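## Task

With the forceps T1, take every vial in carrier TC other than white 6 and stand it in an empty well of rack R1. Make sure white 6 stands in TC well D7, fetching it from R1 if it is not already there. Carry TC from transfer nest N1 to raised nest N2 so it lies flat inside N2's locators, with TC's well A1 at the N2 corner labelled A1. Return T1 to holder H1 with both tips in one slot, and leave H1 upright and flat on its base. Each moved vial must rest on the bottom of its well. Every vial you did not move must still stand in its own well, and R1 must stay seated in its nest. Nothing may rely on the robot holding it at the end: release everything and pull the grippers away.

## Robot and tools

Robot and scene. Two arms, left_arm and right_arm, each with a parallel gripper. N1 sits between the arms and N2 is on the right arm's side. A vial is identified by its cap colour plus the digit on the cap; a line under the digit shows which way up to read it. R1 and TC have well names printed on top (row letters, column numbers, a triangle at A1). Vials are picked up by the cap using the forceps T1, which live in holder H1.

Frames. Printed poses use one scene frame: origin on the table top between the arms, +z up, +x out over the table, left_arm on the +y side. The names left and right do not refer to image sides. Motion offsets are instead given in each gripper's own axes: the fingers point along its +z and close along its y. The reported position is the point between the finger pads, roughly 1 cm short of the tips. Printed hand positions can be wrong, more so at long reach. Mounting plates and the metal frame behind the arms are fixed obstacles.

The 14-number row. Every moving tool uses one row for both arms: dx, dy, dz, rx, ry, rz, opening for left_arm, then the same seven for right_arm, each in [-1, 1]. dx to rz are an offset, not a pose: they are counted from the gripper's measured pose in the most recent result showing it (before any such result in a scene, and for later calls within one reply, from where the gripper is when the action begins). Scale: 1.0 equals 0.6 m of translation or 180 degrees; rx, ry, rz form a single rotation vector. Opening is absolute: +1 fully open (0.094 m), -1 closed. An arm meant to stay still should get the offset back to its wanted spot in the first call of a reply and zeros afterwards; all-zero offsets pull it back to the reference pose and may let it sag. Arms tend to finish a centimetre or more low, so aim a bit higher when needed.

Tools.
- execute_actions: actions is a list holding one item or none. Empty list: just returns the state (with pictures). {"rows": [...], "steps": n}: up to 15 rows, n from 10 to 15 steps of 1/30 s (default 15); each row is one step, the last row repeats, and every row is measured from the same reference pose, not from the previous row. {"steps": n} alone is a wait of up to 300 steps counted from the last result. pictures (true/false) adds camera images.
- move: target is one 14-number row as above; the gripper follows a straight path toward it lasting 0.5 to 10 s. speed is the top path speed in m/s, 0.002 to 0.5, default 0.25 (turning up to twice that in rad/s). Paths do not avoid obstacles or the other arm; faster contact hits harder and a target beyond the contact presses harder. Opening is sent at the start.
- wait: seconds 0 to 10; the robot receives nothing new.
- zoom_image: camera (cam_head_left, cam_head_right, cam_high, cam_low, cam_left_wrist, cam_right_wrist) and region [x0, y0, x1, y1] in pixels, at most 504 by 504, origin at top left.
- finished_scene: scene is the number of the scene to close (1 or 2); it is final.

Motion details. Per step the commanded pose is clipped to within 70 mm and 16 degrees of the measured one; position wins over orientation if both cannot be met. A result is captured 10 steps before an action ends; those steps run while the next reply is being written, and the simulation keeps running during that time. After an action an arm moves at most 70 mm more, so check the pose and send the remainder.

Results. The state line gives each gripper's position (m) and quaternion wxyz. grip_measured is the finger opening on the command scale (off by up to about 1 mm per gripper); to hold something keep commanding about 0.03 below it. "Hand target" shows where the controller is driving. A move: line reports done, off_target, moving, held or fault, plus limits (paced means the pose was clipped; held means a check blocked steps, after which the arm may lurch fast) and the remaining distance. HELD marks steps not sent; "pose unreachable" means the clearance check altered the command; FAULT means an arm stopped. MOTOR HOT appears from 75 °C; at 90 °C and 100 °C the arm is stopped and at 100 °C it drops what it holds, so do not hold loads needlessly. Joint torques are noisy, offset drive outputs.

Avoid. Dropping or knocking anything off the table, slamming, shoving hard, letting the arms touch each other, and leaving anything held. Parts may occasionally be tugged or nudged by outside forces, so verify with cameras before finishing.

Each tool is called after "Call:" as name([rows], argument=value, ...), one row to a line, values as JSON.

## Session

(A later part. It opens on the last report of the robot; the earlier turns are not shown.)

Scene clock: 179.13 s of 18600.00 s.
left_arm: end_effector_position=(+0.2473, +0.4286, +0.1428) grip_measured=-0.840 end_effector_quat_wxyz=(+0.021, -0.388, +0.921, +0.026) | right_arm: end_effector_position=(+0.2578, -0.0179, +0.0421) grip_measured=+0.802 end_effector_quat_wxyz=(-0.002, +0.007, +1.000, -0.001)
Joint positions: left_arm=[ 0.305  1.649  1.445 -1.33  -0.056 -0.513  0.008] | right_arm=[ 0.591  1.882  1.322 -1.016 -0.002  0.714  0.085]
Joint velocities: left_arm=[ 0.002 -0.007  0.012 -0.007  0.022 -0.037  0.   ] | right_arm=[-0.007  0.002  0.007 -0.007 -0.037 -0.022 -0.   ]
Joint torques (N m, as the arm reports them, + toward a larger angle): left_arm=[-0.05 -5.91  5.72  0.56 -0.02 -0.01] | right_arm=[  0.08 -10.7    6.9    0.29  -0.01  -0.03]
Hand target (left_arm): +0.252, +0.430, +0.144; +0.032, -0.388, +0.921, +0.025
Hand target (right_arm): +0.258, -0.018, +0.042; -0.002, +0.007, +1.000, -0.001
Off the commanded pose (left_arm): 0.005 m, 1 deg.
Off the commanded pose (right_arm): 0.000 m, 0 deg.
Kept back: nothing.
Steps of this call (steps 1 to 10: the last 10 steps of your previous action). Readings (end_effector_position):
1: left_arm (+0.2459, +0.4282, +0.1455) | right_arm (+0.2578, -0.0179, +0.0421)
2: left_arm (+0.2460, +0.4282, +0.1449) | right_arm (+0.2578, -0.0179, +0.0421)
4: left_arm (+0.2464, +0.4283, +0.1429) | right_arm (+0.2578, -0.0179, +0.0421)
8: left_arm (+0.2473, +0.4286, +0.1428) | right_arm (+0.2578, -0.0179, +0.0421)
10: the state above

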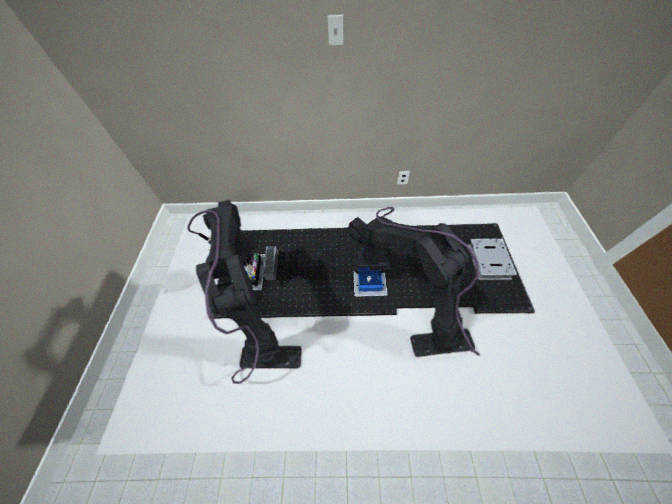

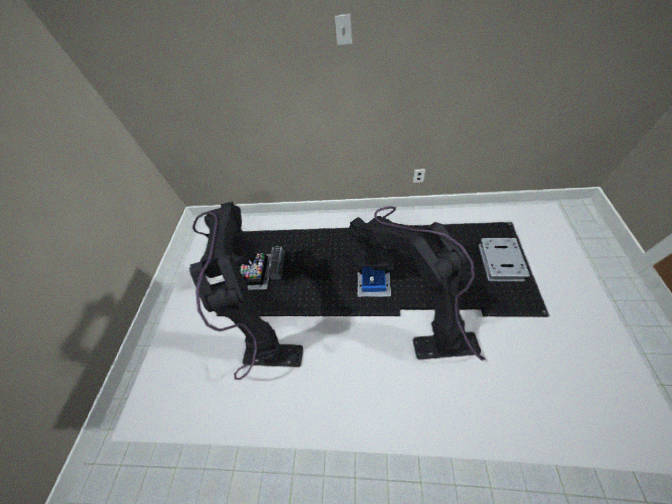

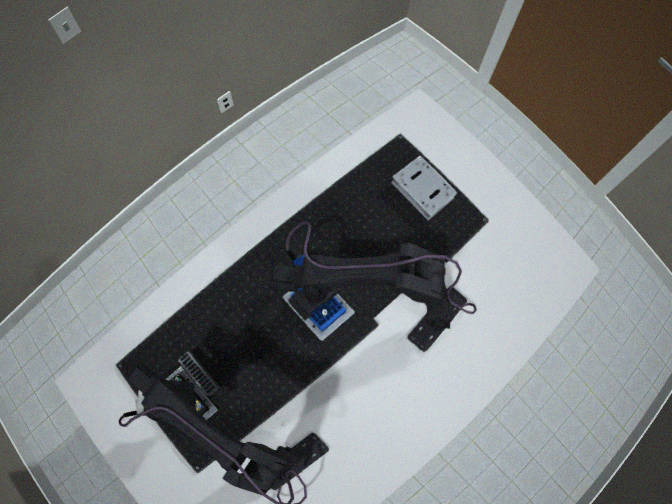

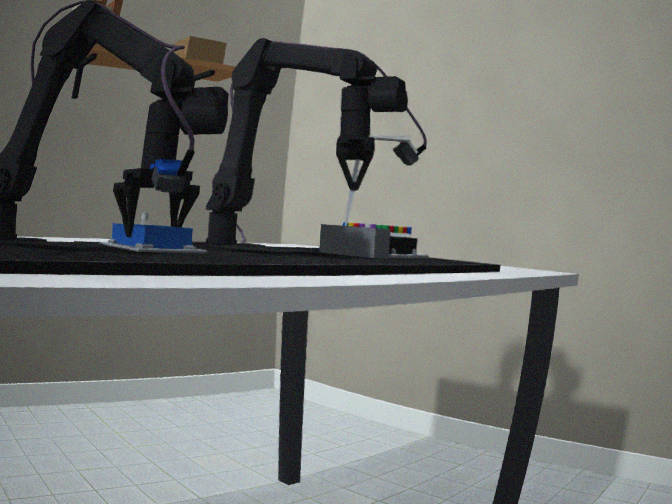

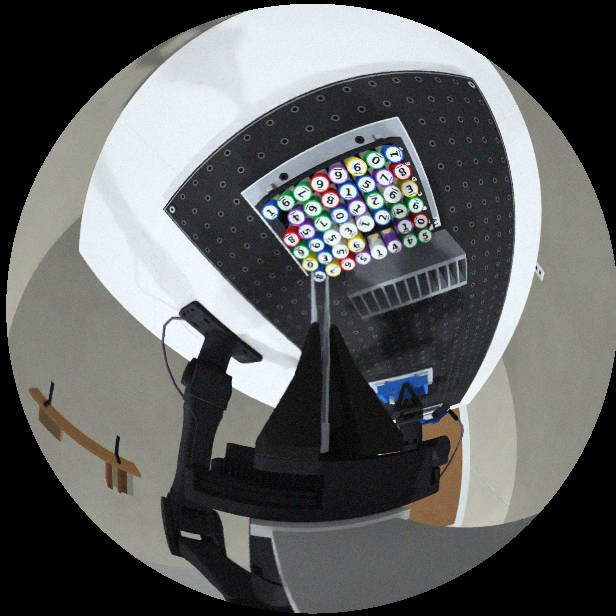

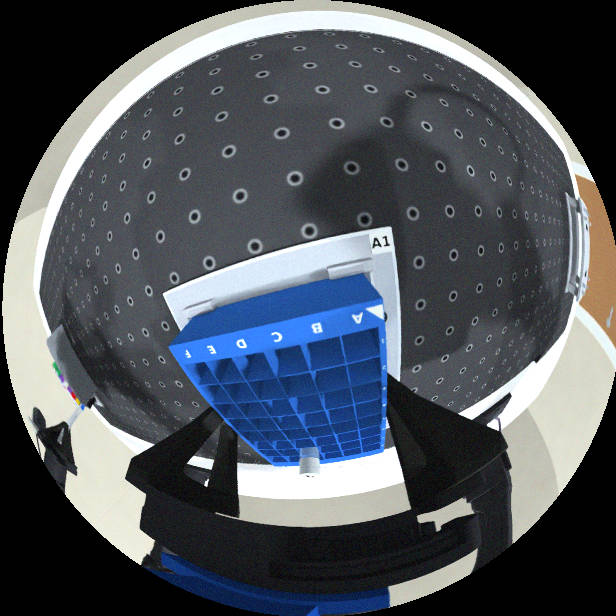

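Call:
execute_actions([
  {"rows": [[-0.0021,-0.001,-0.0025,0.0009,-0.0017,0,-0.83,0,0,-0.006,0,0,0,0.772],[-0.0021,-0.001,-0.0025,0.0009,-0.0017,0,-0.82,0,0,-0.010,0,0,0,0.772],[-0.0021,-0.001,-0.0025,0.0009,-0.0017,0,-0.81,0,0,-0.014,0,0,0,0.772],[-0.0021,-0.001,-0.0025,0.0009,-0.0017,0,-0.80,0,0,-0.018,0,0,0,0.772],[-0.0021,-0.001,-0.0025,0.0009,-0.0017,0,-0.79,0,0,-0.022,0,0,0,0.772],[-0.0021,-0.001,-0.0025,0.0009,-0.0017,0,-0.78,0,0,-0.026,0,0,0,0.772],[-0.0021,-0.001,-0.0025,0.0009,-0.0017,0,-0.77,0,0,-0.030,0,0,0,0.772],[-0.0021,-0.001,-0.0025,0.0009,-0.0017,0,-0.76,0,0,-0.034,0,0,0,0.772],[-0.0021,-0.001,-0.0025,0.0009,-0.0017,0,-0.75,0,0,-0.038,0,0,0,0.772],[-0.0021,-0.001,-0.0025,0.0009,-0.0017,0,-0.75,0,0,-0.042,0,0,0,0.772],[-0.0021,-0.001,-0.0025,0.0009,-0.0017,0,-0.75,0,0,-0.046,0,0,0,0.772],[-0.0021,-0.001,-0.0025,0.0009,-0.0017,0,-0.75,0,0,-0.050,0,0,0,0.772],[-0.0021,-0.001,-0.0025,0.0009,-0.0017,0,-0.75,0,0,-0.054,0,0,0,0.772],[-0.0021,-0.001,-0.0025,0.0009,-0.0017,0,-0.75,0,0,-0.058,0,0,0,0.772],[-0.0021,-0.001,-0.0025,0.0009,-0.0017,0,-0.75,0,0,-0.06,0,0,0,0.772]], "steps": 15},
])

Call:
execute_actions([
  {"steps": 16},
], pictures=true)

Scene clock: 180.33 s of 18600.00 s.
left_arm: end_effector_position=(+0.2473, +0.4286, +0.1428) grip_measured=-0.795 end_effector_quat_wxyz=(+0.021, -0.388, +0.921, +0.026) | right_arm: end_effector_position=(+0.2572, -0.0183, +0.0424) grip_measured=+0.802 end_effector_quat_wxyz=(-0.004, +0.007, +1.000, -0.002)
Joint positions: left_arm=[ 0.305  1.649  1.445 -1.33  -0.056 -0.513  0.01 ] | right_arm=[ 0.591  1.882  1.323 -1.02  -0.002  0.714  0.085]
Joint velocities: left_arm=[-0.012 -0.012  0.012 -0.066 -0.066 -0.037  0.007] | right_arm=[ 0.017  0.002  0.066 -0.081  0.022 -0.022  0.001]
Joint torques (N m, as the arm reports them, + toward a larger angle): left_arm=[ 0.06 -5.89  5.69  0.42 -0.02 -0.01] | right_arm=[  0.06 -12.13   8.97   0.     0.    -0.03]
Steps of this call (steps 1 to 31: nothing new was sent; steps 32 to 36: the first 5 steps of this action). Readings (end_effector_position):
32: left_arm (+0.2473, +0.4286, +0.1428) | right_arm (+0.2576, -0.0180, +0.0421)
33: left_arm (+0.2473, +0.4286, +0.1428) | right_arm (+0.2575, -0.0181, +0.0421)
35: left_arm (+0.2473, +0.4286, +0.1428) | right_arm (+0.2572, -0.0183, +0.0421)
36: the state above

Scene clock: 180.87 s of 18600.00 s.
left_arm: end_effector_position=(+0.2473, +0.4286, +0.1428) grip_measured=-0.752 end_effector_quat_wxyz=(+0.021, -0.388, +0.921, +0.026) | right_arm: end_effector_position=(+0.2556, -0.0197, +0.0638) grip_measured=+0.802 end_effector_quat_wxyz=(-0.010, +0.007, +1.000, -0.008)
Joint positions: left_arm=[ 0.305  1.649  1.445 -1.33  -0.056 -0.513  0.012] | right_arm=[ 0.591  1.868  1.393 -1.121 -0.002  0.714  0.085]
Joint velocities: left_arm=[-0.032 -0.002 -0.012 -0.095  0.022 -0.007  0.001] | right_arm=[-0.012 -0.007  0.007 -0.11  -0.037  0.007 -0.001]
Joint torques (N m, as the arm reports them, + toward a larger angle): left_arm=[ 0.01 -5.89  5.75  0.4  -0.03 -0.01] | right_arm=[ -0.07 -12.59   8.77   0.12   0.    -0.03]
Hand target (left_arm): +0.249, +0.429, +0.144; +0.024, -0.388, +0.921, +0.025
Hand target (right_arm): +0.257, -0.019, +0.077; -0.002, +0.007, +1.000, -0.001
Off the commanded pose (left_arm): 0.002 m, 0 deg.
Off the commanded pose (right_arm): 0.015 m, 1 deg.
Kept back: nothing.
Steps of this call (steps 1 to 10: the last 10 steps of your previous action; steps 11 to 16: nothing new was sent). Readings (end_effector_position):
1: left_arm (+0.2473, +0.4286, +0.1428) | right_arm (+0.2573, -0.0183, +0.0430)
2: left_arm (+0.2473, +0.4286, +0.1428) | right_arm (+0.2573, -0.0182, +0.0441)
4: left_arm (+0.2473, +0.4286, +0.1428) | right_arm (+0.2574, -0.0182, +0.0470)
8: left_arm (+0.2473, +0.4286, +0.1428) | right_arm (+0.2570, -0.0185, +0.0534)
16: the state above

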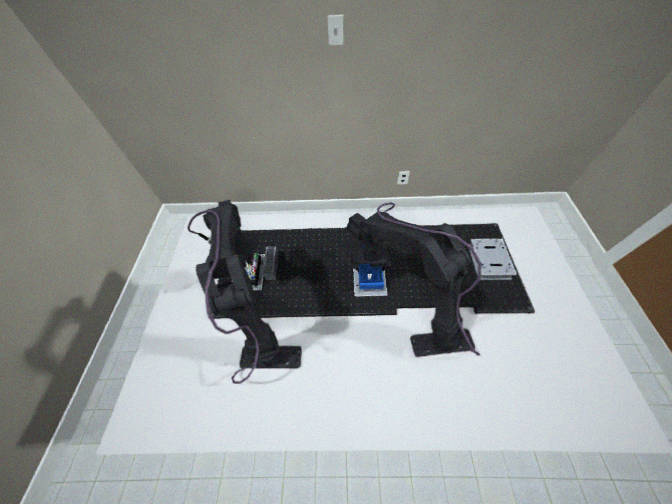

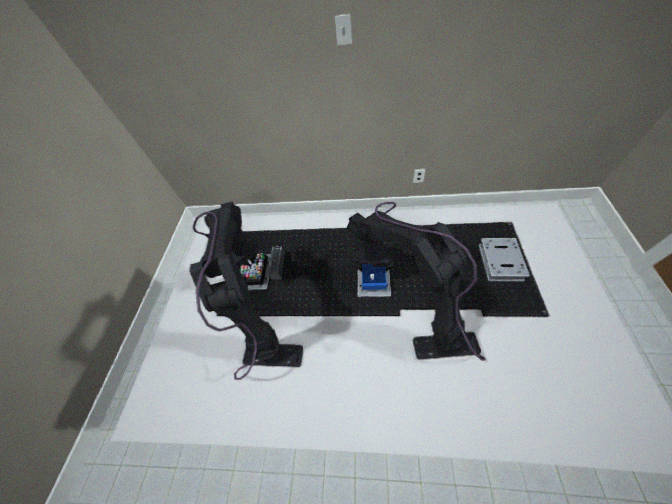

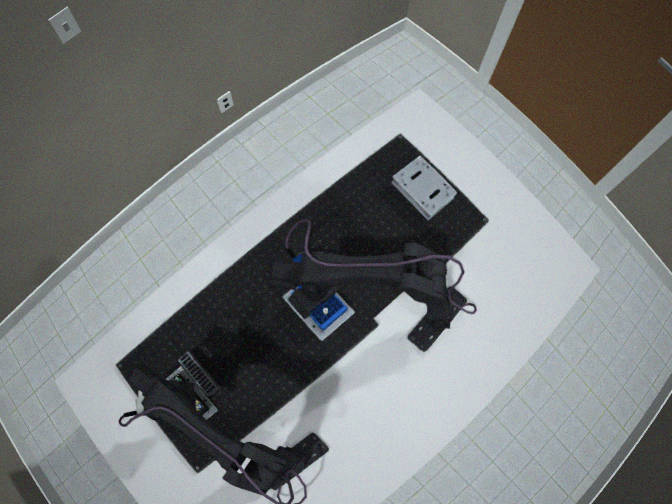

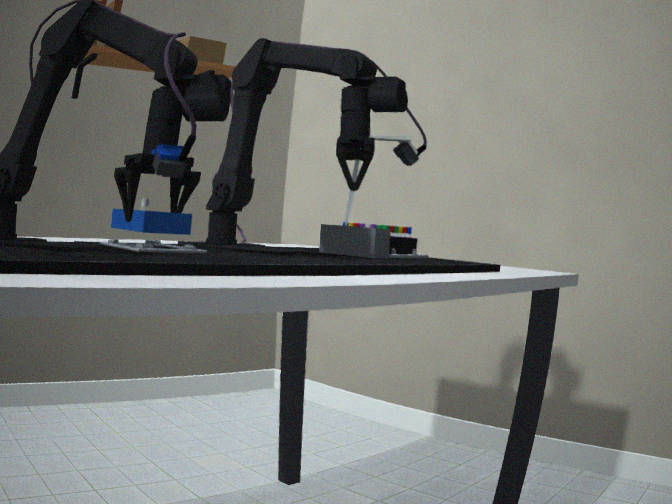

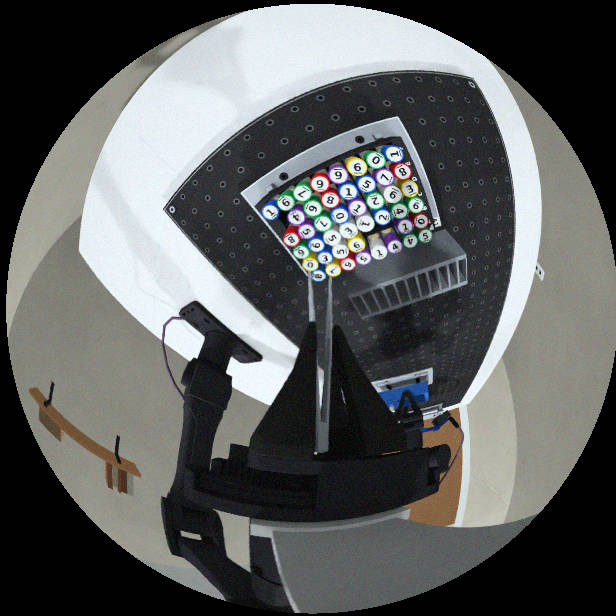

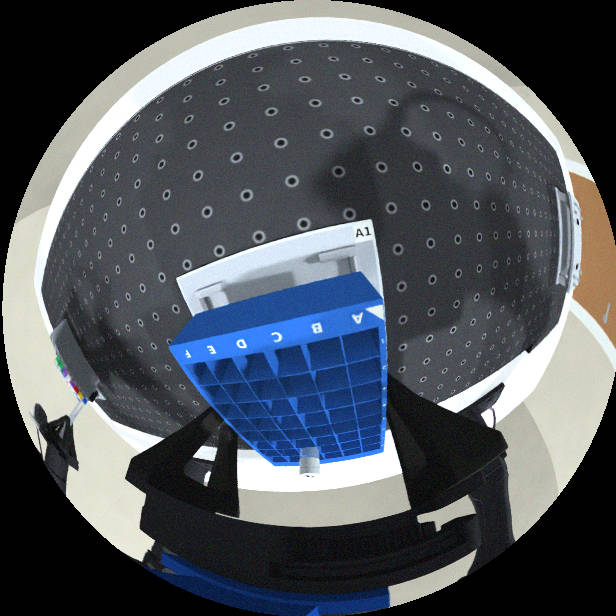

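Call:
zoom_image(camera="cam_low", region=[320, 185, 390, 240])

Call:
zoom_image(camera="cam_high", region=[380, 140, 470, 230])

Call:
zoom_image(camera="cam_right_wrist", region=[160, 200, 400, 360])

Region (320, 185, 390, 240) of cam_low's 672x504 image, scaled by 7.200, with more detail than that image has; it fills the top 396 rows of this view, and the rest is white.

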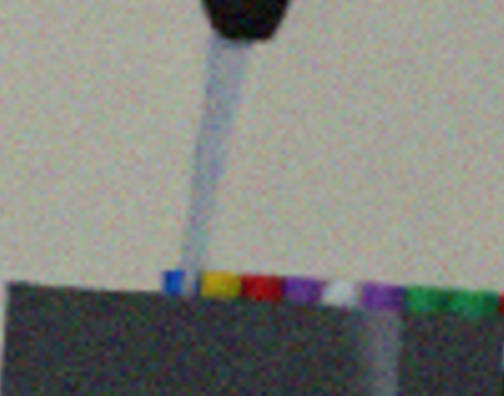

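Region (380, 140, 470, 230) of cam_high's 672x504 image, scaled by 5.600, with more detail than that image has.

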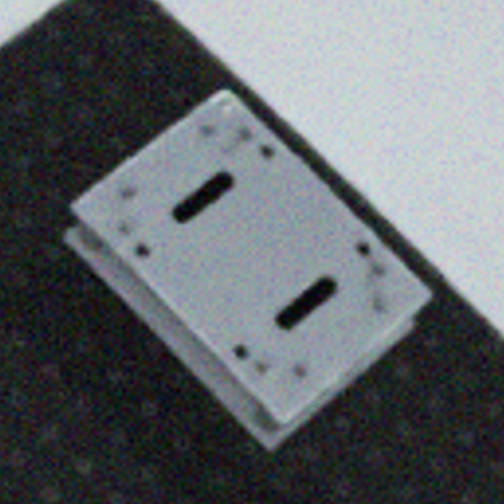

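Region (160, 200, 400, 360) of cam_right_wrist's 616x616 image, scaled by 2.100, with more detail than that image has.

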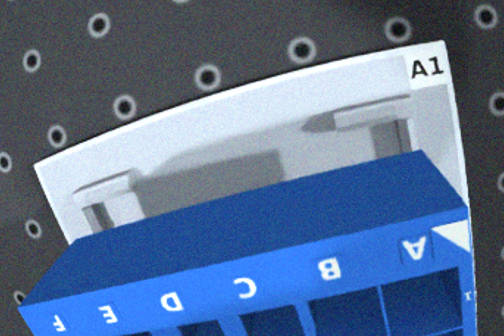

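Call:
execute_actions([
  {"rows": [[0.0036,0.0027,-0.0117,0.0015,-0.0028,0,-0.75,0,0,-0.028,0,0,0,0.772],[0.0041,0.0032,-0.0147,0.0023,-0.0043,0,-0.75,0,-0.002,-0.033,0,0,0,0.772],[0.0046,0.0037,-0.0177,0.0031,-0.0057,0,-0.75,0,-0.005,-0.038,0,0,0,0.772],[0.0052,0.0042,-0.0206,0.0039,-0.0071,0,-0.75,0,-0.009,-0.043,0,0,0,0.772],[0.0057,0.0047,-0.0236,0.0047,-0.0085,0,-0.75,0,-0.014,-0.048,0,0,0,0.772],[0.0062,0.0052,-0.0265,0.0055,-0.0099,0,-0.75,0,-0.02,-0.053,0,0,0,0.772],[0.0067,0.0056,-0.0295,0.0063,-0.0114,0,-0.75,0,-0.027,-0.058,0,0,0,0.772],[0.0073,0.0061,-0.0324,0.0071,-0.0128,0,-0.75,0,-0.034,-0.063,0,0,0,0.772],[0.0078,0.0066,-0.0354,0.0079,-0.0142,0,-0.75,0,-0.041,-0.068,0,0,0,0.772],[0.0083,0.0071,-0.0383,0.0087,-0.0156,0,-0.75,0,-0.048,-0.073,0,0,0,0.772],[0.0088,0.0076,-0.0413,0.0095,-0.0171,0,-0.75,0,-0.055,-0.078,0,0,0,0.772],[0.0094,0.0081,-0.0442,0.0103,-0.0185,0,-0.75,0,-0.061,-0.083,0,0,0,0.772],[0.0099,0.0086,-0.0472,0.0111,-0.0199,0,-0.75,0,-0.066,-0.087,0,0,0,0.772],[0.0104,0.009,-0.0501,0.0119,-0.0213,0,-0.75,0,-0.07,-0.09,0,0,0,0.772],[0.011,0.0095,-0.053,0.0127,-0.0228,0,-0.75,0,-0.072,-0.092,0,0,0,0.772]], "steps": 15},
])

Call:
execute_actions([
  {"steps": 16},
], pictures=true)

Scene clock: 184.53 s of 18600.00 s.
left_arm: end_effector_position=(+0.2471, +0.4285, +0.1447) grip_measured=-0.752 end_effector_quat_wxyz=(+0.024, -0.388, +0.921, +0.025) | right_arm: end_effector_position=(+0.2536, -0.0217, +0.0716) grip_measured=+0.802 end_effector_quat_wxyz=(-0.017, +0.006, +1.000, -0.013)
Joint positions: left_arm=[ 0.305  1.642  1.445 -1.33  -0.056 -0.513  0.012] | right_arm=[ 0.59   1.866  1.421 -1.168 -0.002  0.711  0.085]
Joint velocities: left_arm=[-0.002 -0.115 -0.012 -0.051  0.066 -0.11  -0.   ] | right_arm=[-0.017 -0.071  0.081 -0.183 -0.037 -0.037 -0.   ]
Joint torques (N m, as the arm reports them, + toward a larger angle): left_arm=[ 0.02 -8.08  5.68  0.25 -0.03  0.  ] | right_arm=[ -1.37 -13.62   8.84  -0.03   0.    -0.05]
Steps of this call (steps 1 to 90: nothing new was sent; then 0.50 s passed at rest; steps 91 to 95: the first 5 steps of this action). Readings (end_effector_position):
91: left_arm (+0.2473, +0.4286, +0.1428) | right_arm (+0.2536, -0.0214, +0.0648)
92: left_arm (+0.2473, +0.4286, +0.1428) | right_arm (+0.2532, -0.0217, +0.0661)
94: left_arm (+0.2472, +0.4286, +0.1436) | right_arm (+0.2533, -0.0216, +0.0698)
95: the state above

Scene clock: 185.07 s of 18600.00 s.
left_arm: end_effector_position=(+0.2406, +0.4266, +0.1661) grip_measured=-0.752 end_effector_quat_wxyz=(+0.055, -0.388, +0.920, +0.022) | right_arm: end_effector_position=(+0.2527, -0.0615, +0.1060) grip_measured=+0.802 end_effector_quat_wxyz=(-0.020, +0.013, +1.000, -0.013)
Joint positions: left_arm=[ 0.305  1.564  1.445 -1.346 -0.056 -0.513  0.012] | right_arm=[ 0.492  1.758  1.423 -1.284 -0.002  0.626  0.085]
Joint velocities: left_arm=[-0.007  0.017 -0.017 -0.037  0.022 -0.007 -0.001] | right_arm=[-0.007  0.012 -0.012 -0.037 -0.022 -0.007 -0.   ]
Joint torques (N m, as the arm reports them, + toward a larger angle): left_arm=[-0.01 -6.65  6.24  0.37 -0.02  0.03] | right_arm=[ -0.32 -11.08   9.08   0.1    0.02  -0.08]
Hand target (left_arm): +0.238, +0.426, +0.174; +0.062, -0.386, +0.920, +0.022
Hand target (right_arm): +0.255, -0.062, +0.117; -0.011, +0.008, +1.000, -0.007
Off the commanded pose (left_arm): 0.009 m, 1 deg.
Off the commanded pose (right_arm): 0.014 m, 1 deg.
Kept back: nothing.
Steps of this call (steps 1 to 10: the last 10 steps of your previous action; steps 11 to 16: nothing new was sent). Readings (end_effector_position):
1: left_arm (+0.2469, +0.4285, +0.1462) | right_arm (+0.2536, -0.0224, +0.0734)
2: left_arm (+0.2467, +0.4284, +0.1480) | right_arm (+0.2535, -0.0244, +0.0755)
4: left_arm (+0.2459, +0.4282, +0.1521) | right_arm (+0.2536, -0.0305, +0.0815)
8: left_arm (+0.2436, +0.4275, +0.1597) | right_arm (+0.2562, -0.0467, +0.0961)
16: the state above

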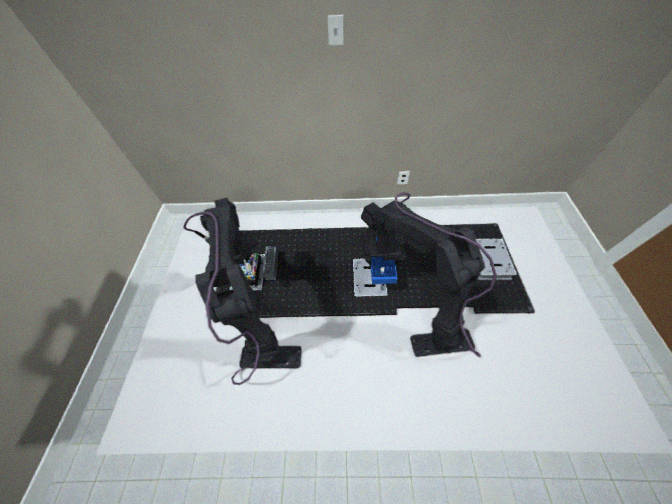

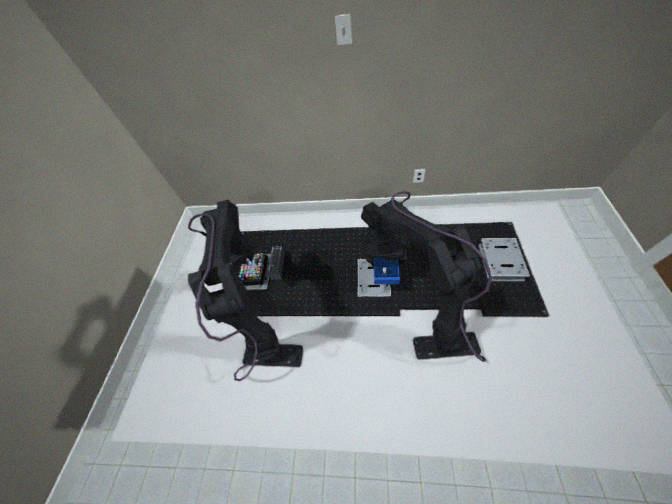

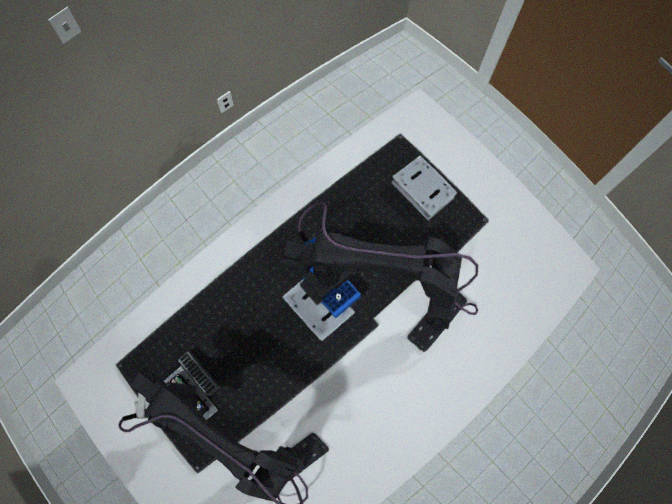

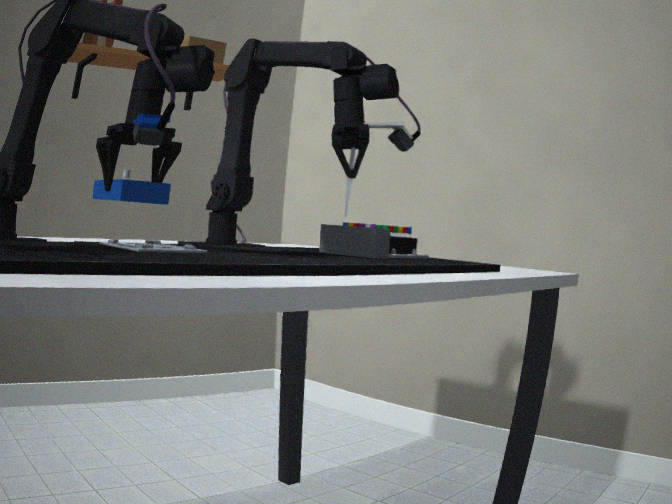

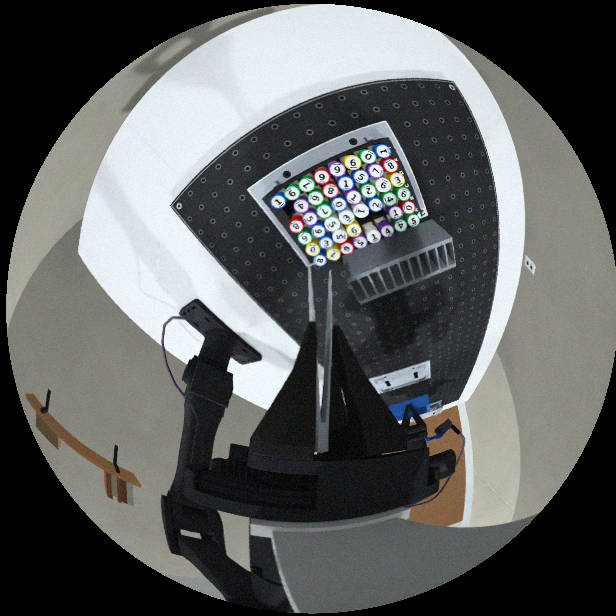

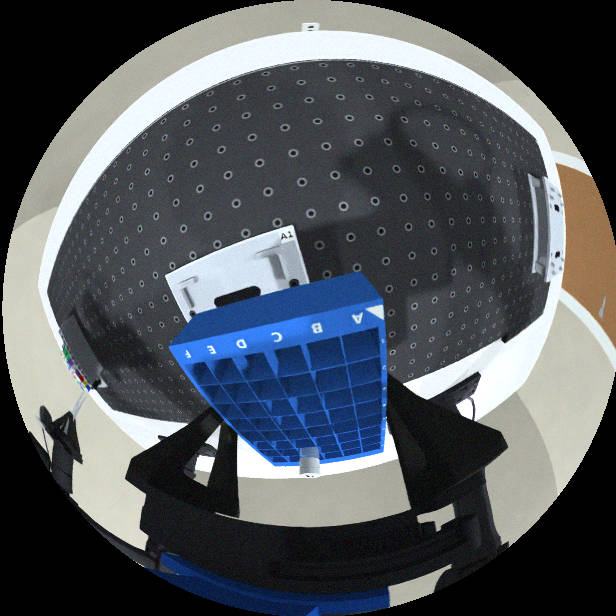

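Call:
zoom_image(camera="cam_left_wrist", region=[290, 180, 470, 320])

Call:
zoom_image(camera="cam_head_right", region=[340, 210, 560, 330])

Region (290, 180, 470, 320) of cam_left_wrist's 616x616 image, scaled by 2.800, with more detail than that image has.

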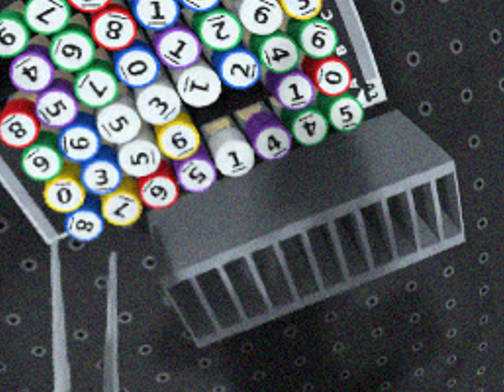

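Region (340, 210, 560, 330) of cam_head_right's 672x504 image, scaled by 2.291, with more detail than that image has; it fills the top 275 rows of this view, and the rest is white.

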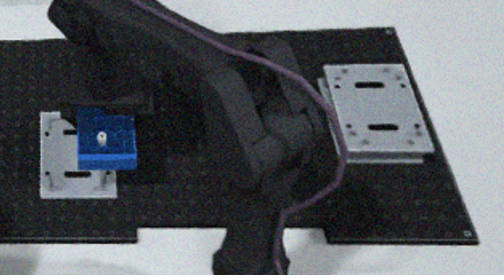

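Call:
move(target=[-0.0319,-0.1602,-0.0277,0.0391,-0.0238,0.2447,-0.75,-0.118,-0.664,-0.077,-0.003,-0.0206,-0.004,0.772], speed=0.3)

Scene clock: 191.53 s of 18600.00 s.
left_arm: end_effector_position=(+0.3126, +0.3758, +0.1786) grip_measured=-0.752 end_effector_quat_wxyz=(+0.083, -0.018, +0.996, +0.004) | right_arm: end_effector_position=(+0.3106, -0.4544, +0.1514) grip_measured=+0.802 end_effector_quat_wxyz=(+0.003, +0.012, +1.000, -0.003)
Joint positions: left_arm=[ 0.143  1.742  1.681 -1.343  0.01   0.084  0.012] | right_arm=[-0.72   1.996  1.918 -1.485  0.001 -0.587  0.085]
Joint velocities: left_arm=[ 0.007  0.012 -0.002 -0.022  0.007  0.022 -0.   ] | right_arm=[ 0.007 -0.002 -0.012  0.066  0.007  0.037  0.001]
Joint torques (N m, as the arm reports them, + toward a larger angle): left_arm=[-0.4  -6.23  7.82  0.77  0.17  0.07] | right_arm=[  0.48 -11.13   9.17   0.22  -0.11  -0.08]
Hand target (left_arm): +0.322, +0.373, +0.186; +0.101, -0.011, +0.995, +0.000
Hand target (right_arm): +0.315, -0.453, +0.154; +0.008, +0.006, +1.000, +0.001
Off the commanded pose (left_arm): 0.012 m, 2 deg.
Off the commanded pose (right_arm): 0.011 m, 1 deg.
Kept back: nothing.
After step 90, 1.37 s passed at rest.
move: off_target (left_arm, right_arm)

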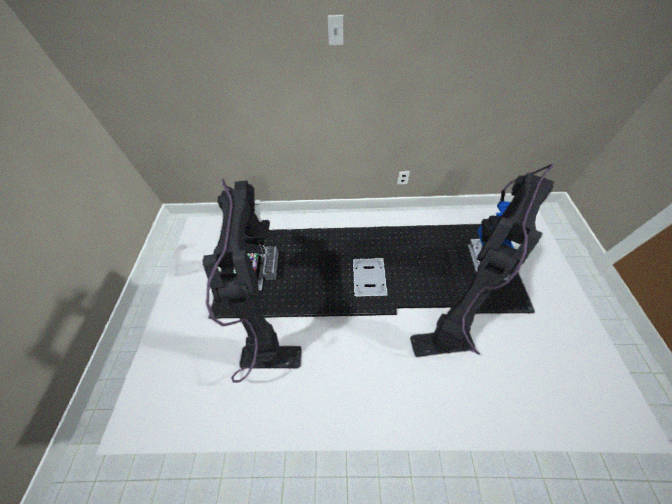

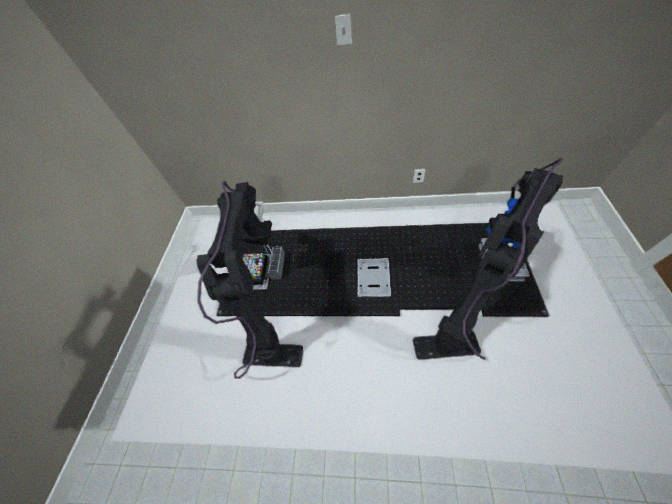

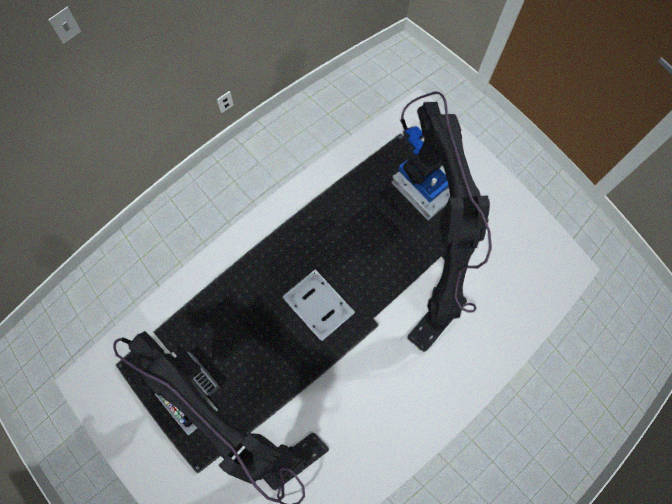

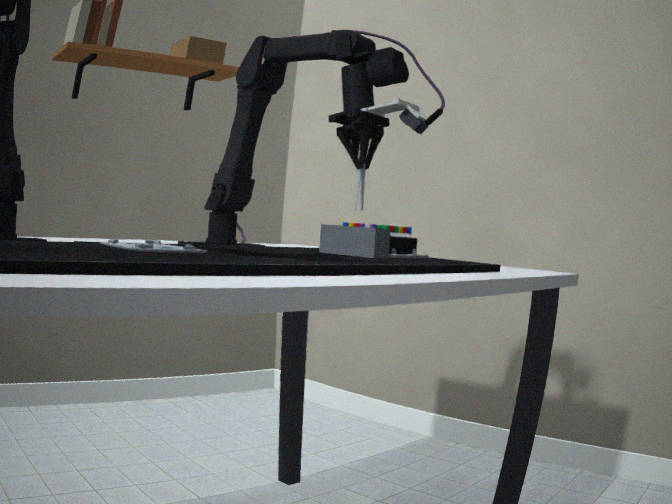

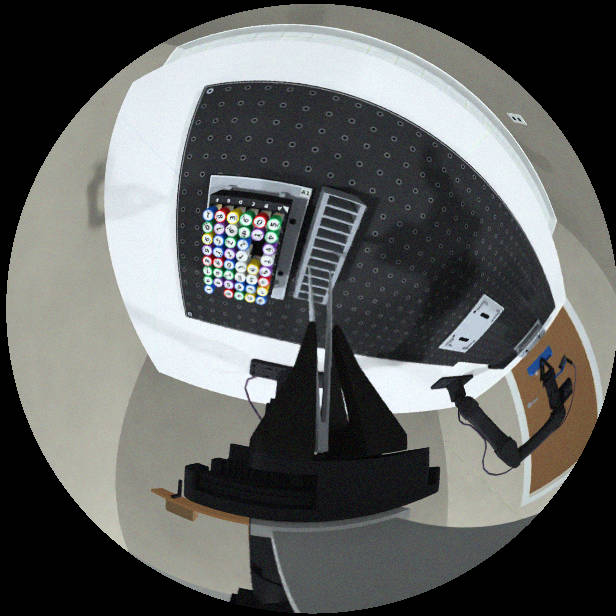

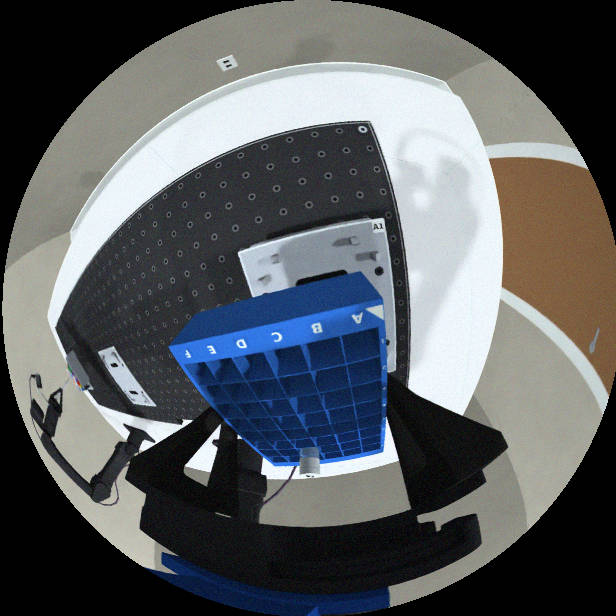

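Call:
move(target=[-0.001,-0.0107,0.0377,0,-0.001,0.006,-0.75,0.0183,-0.042,0.0817,-0.001,0.004,-0.003,0.772], speed=0.12)

Scene clock: 197.37 s of 18600.00 s.
left_arm: end_effector_position=(+0.3132, +0.3710, +0.1587) grip_measured=-0.752 end_effector_quat_wxyz=(+0.078, -0.011, +0.997, +0.002) | right_arm: end_effector_position=(+0.3022, -0.4764, +0.1065) grip_measured=+0.802 end_effector_quat_wxyz=(-0.001, +0.008, +1.000, -0.000)
Joint positions: left_arm=[ 0.129  1.742  1.603 -1.275  0.01   0.085  0.012] | right_arm=[-0.779  2.018  1.772 -1.325  0.001 -0.655  0.085]
Joint velocities: left_arm=[ 0.002 -0.007 -0.012 -0.007  0.066  0.007 -0.   ] | right_arm=[-0.012 -0.007  0.007 -0.022 -0.037  0.037 -0.001]
Joint torques (N m, as the arm reports them, + toward a larger angle): left_arm=[-0.56 -6.77  4.68  0.85 -0.02 -0.03] | right_arm=[ -0.58 -11.85   6.62   0.36   0.02  -0.1 ]
Hand target (left_arm): +0.317, +0.369, +0.156; +0.085, -0.009, +0.996, +0.004
Hand target (right_arm): +0.300, -0.479, +0.102; -0.003, +0.008, +1.000, -0.000
Off the commanded pose (left_arm): 0.005 m, 1 deg.
Off the commanded pose (right_arm): 0.006 m, 0 deg.
Kept back: nothing.
After step 90, 1.83 s passed at rest.
move: done

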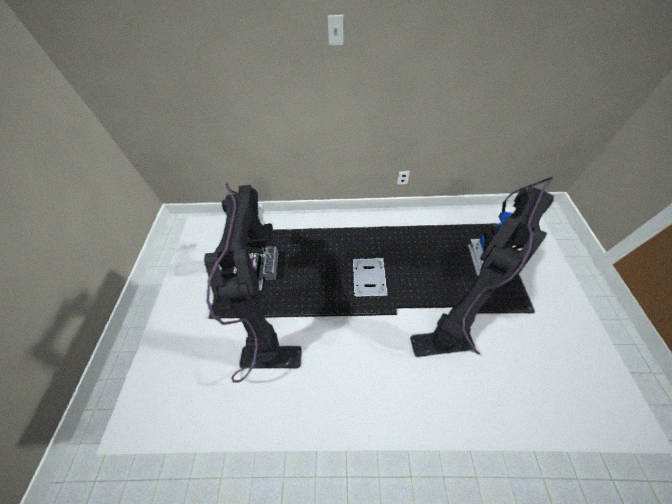

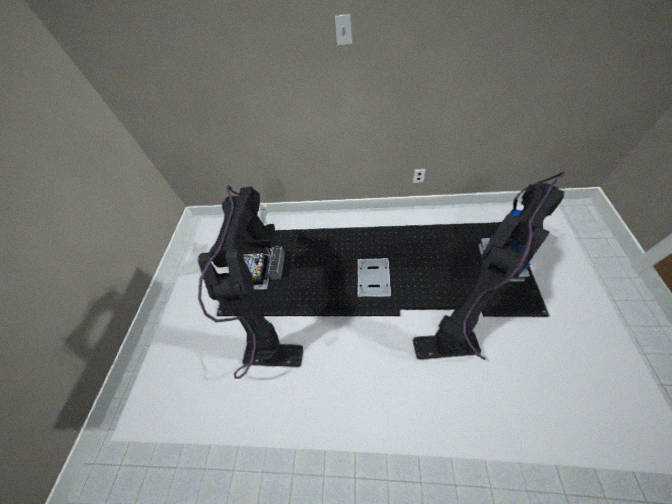

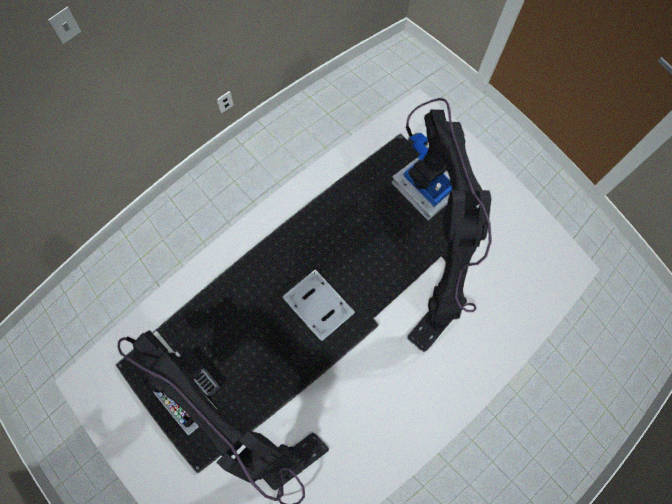

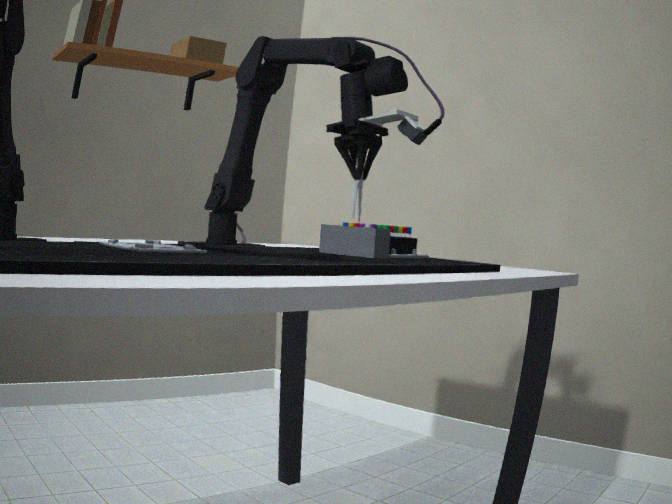

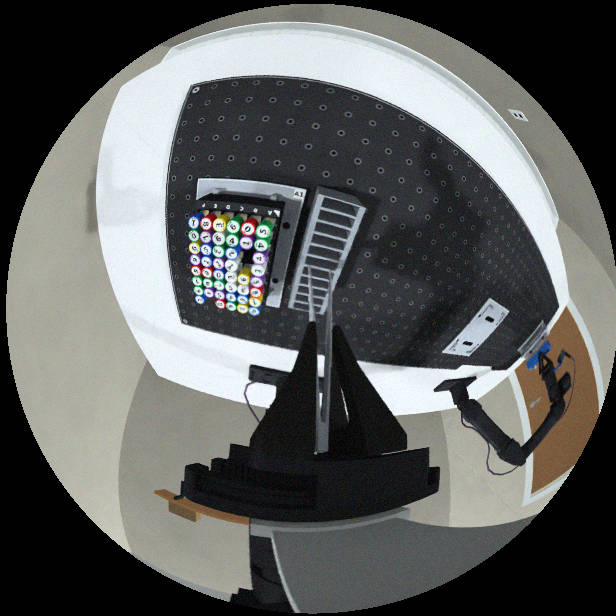

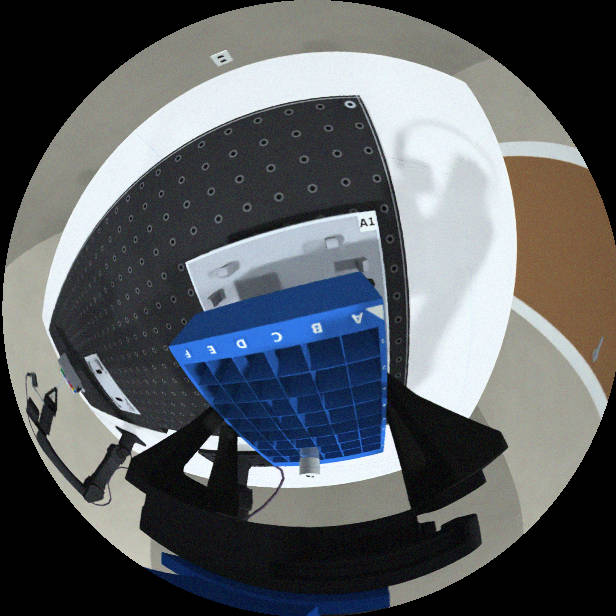

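Call:
zoom_image(camera="cam_right_wrist", region=[160, 200, 400, 360])

Call:
zoom_image(camera="cam_left_wrist", region=[275, 185, 395, 325])

Region (160, 200, 400, 360) of cam_right_wrist's 616x616 image, scaled by 2.100, with more detail than that image has.

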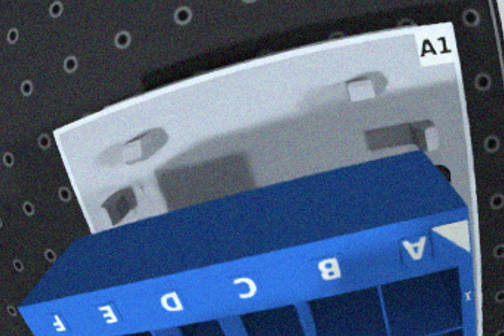

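Region (275, 185, 395, 325) of cam_left_wrist's 616x616 image, scaled by 3.600, with more detail than that image has; it fills the left 432 columns of this view, and the rest is white.

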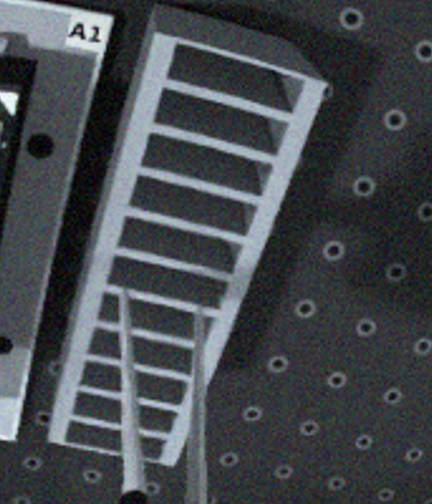

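Call:
zoom_image(camera="cam_low", region=[315, 175, 395, 240])

Region (315, 175, 395, 240) of cam_low's 672x504 image, scaled by 6.300, with more detail than that image has; it fills the top 410 rows of this view, and the rest is white.

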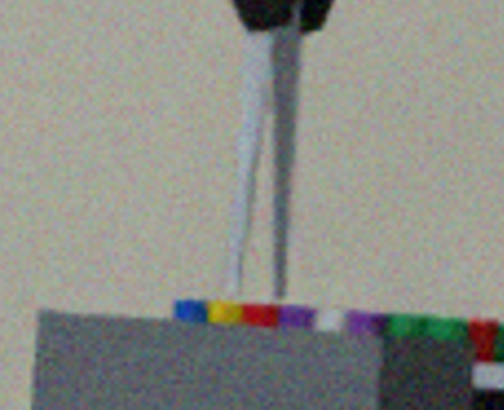

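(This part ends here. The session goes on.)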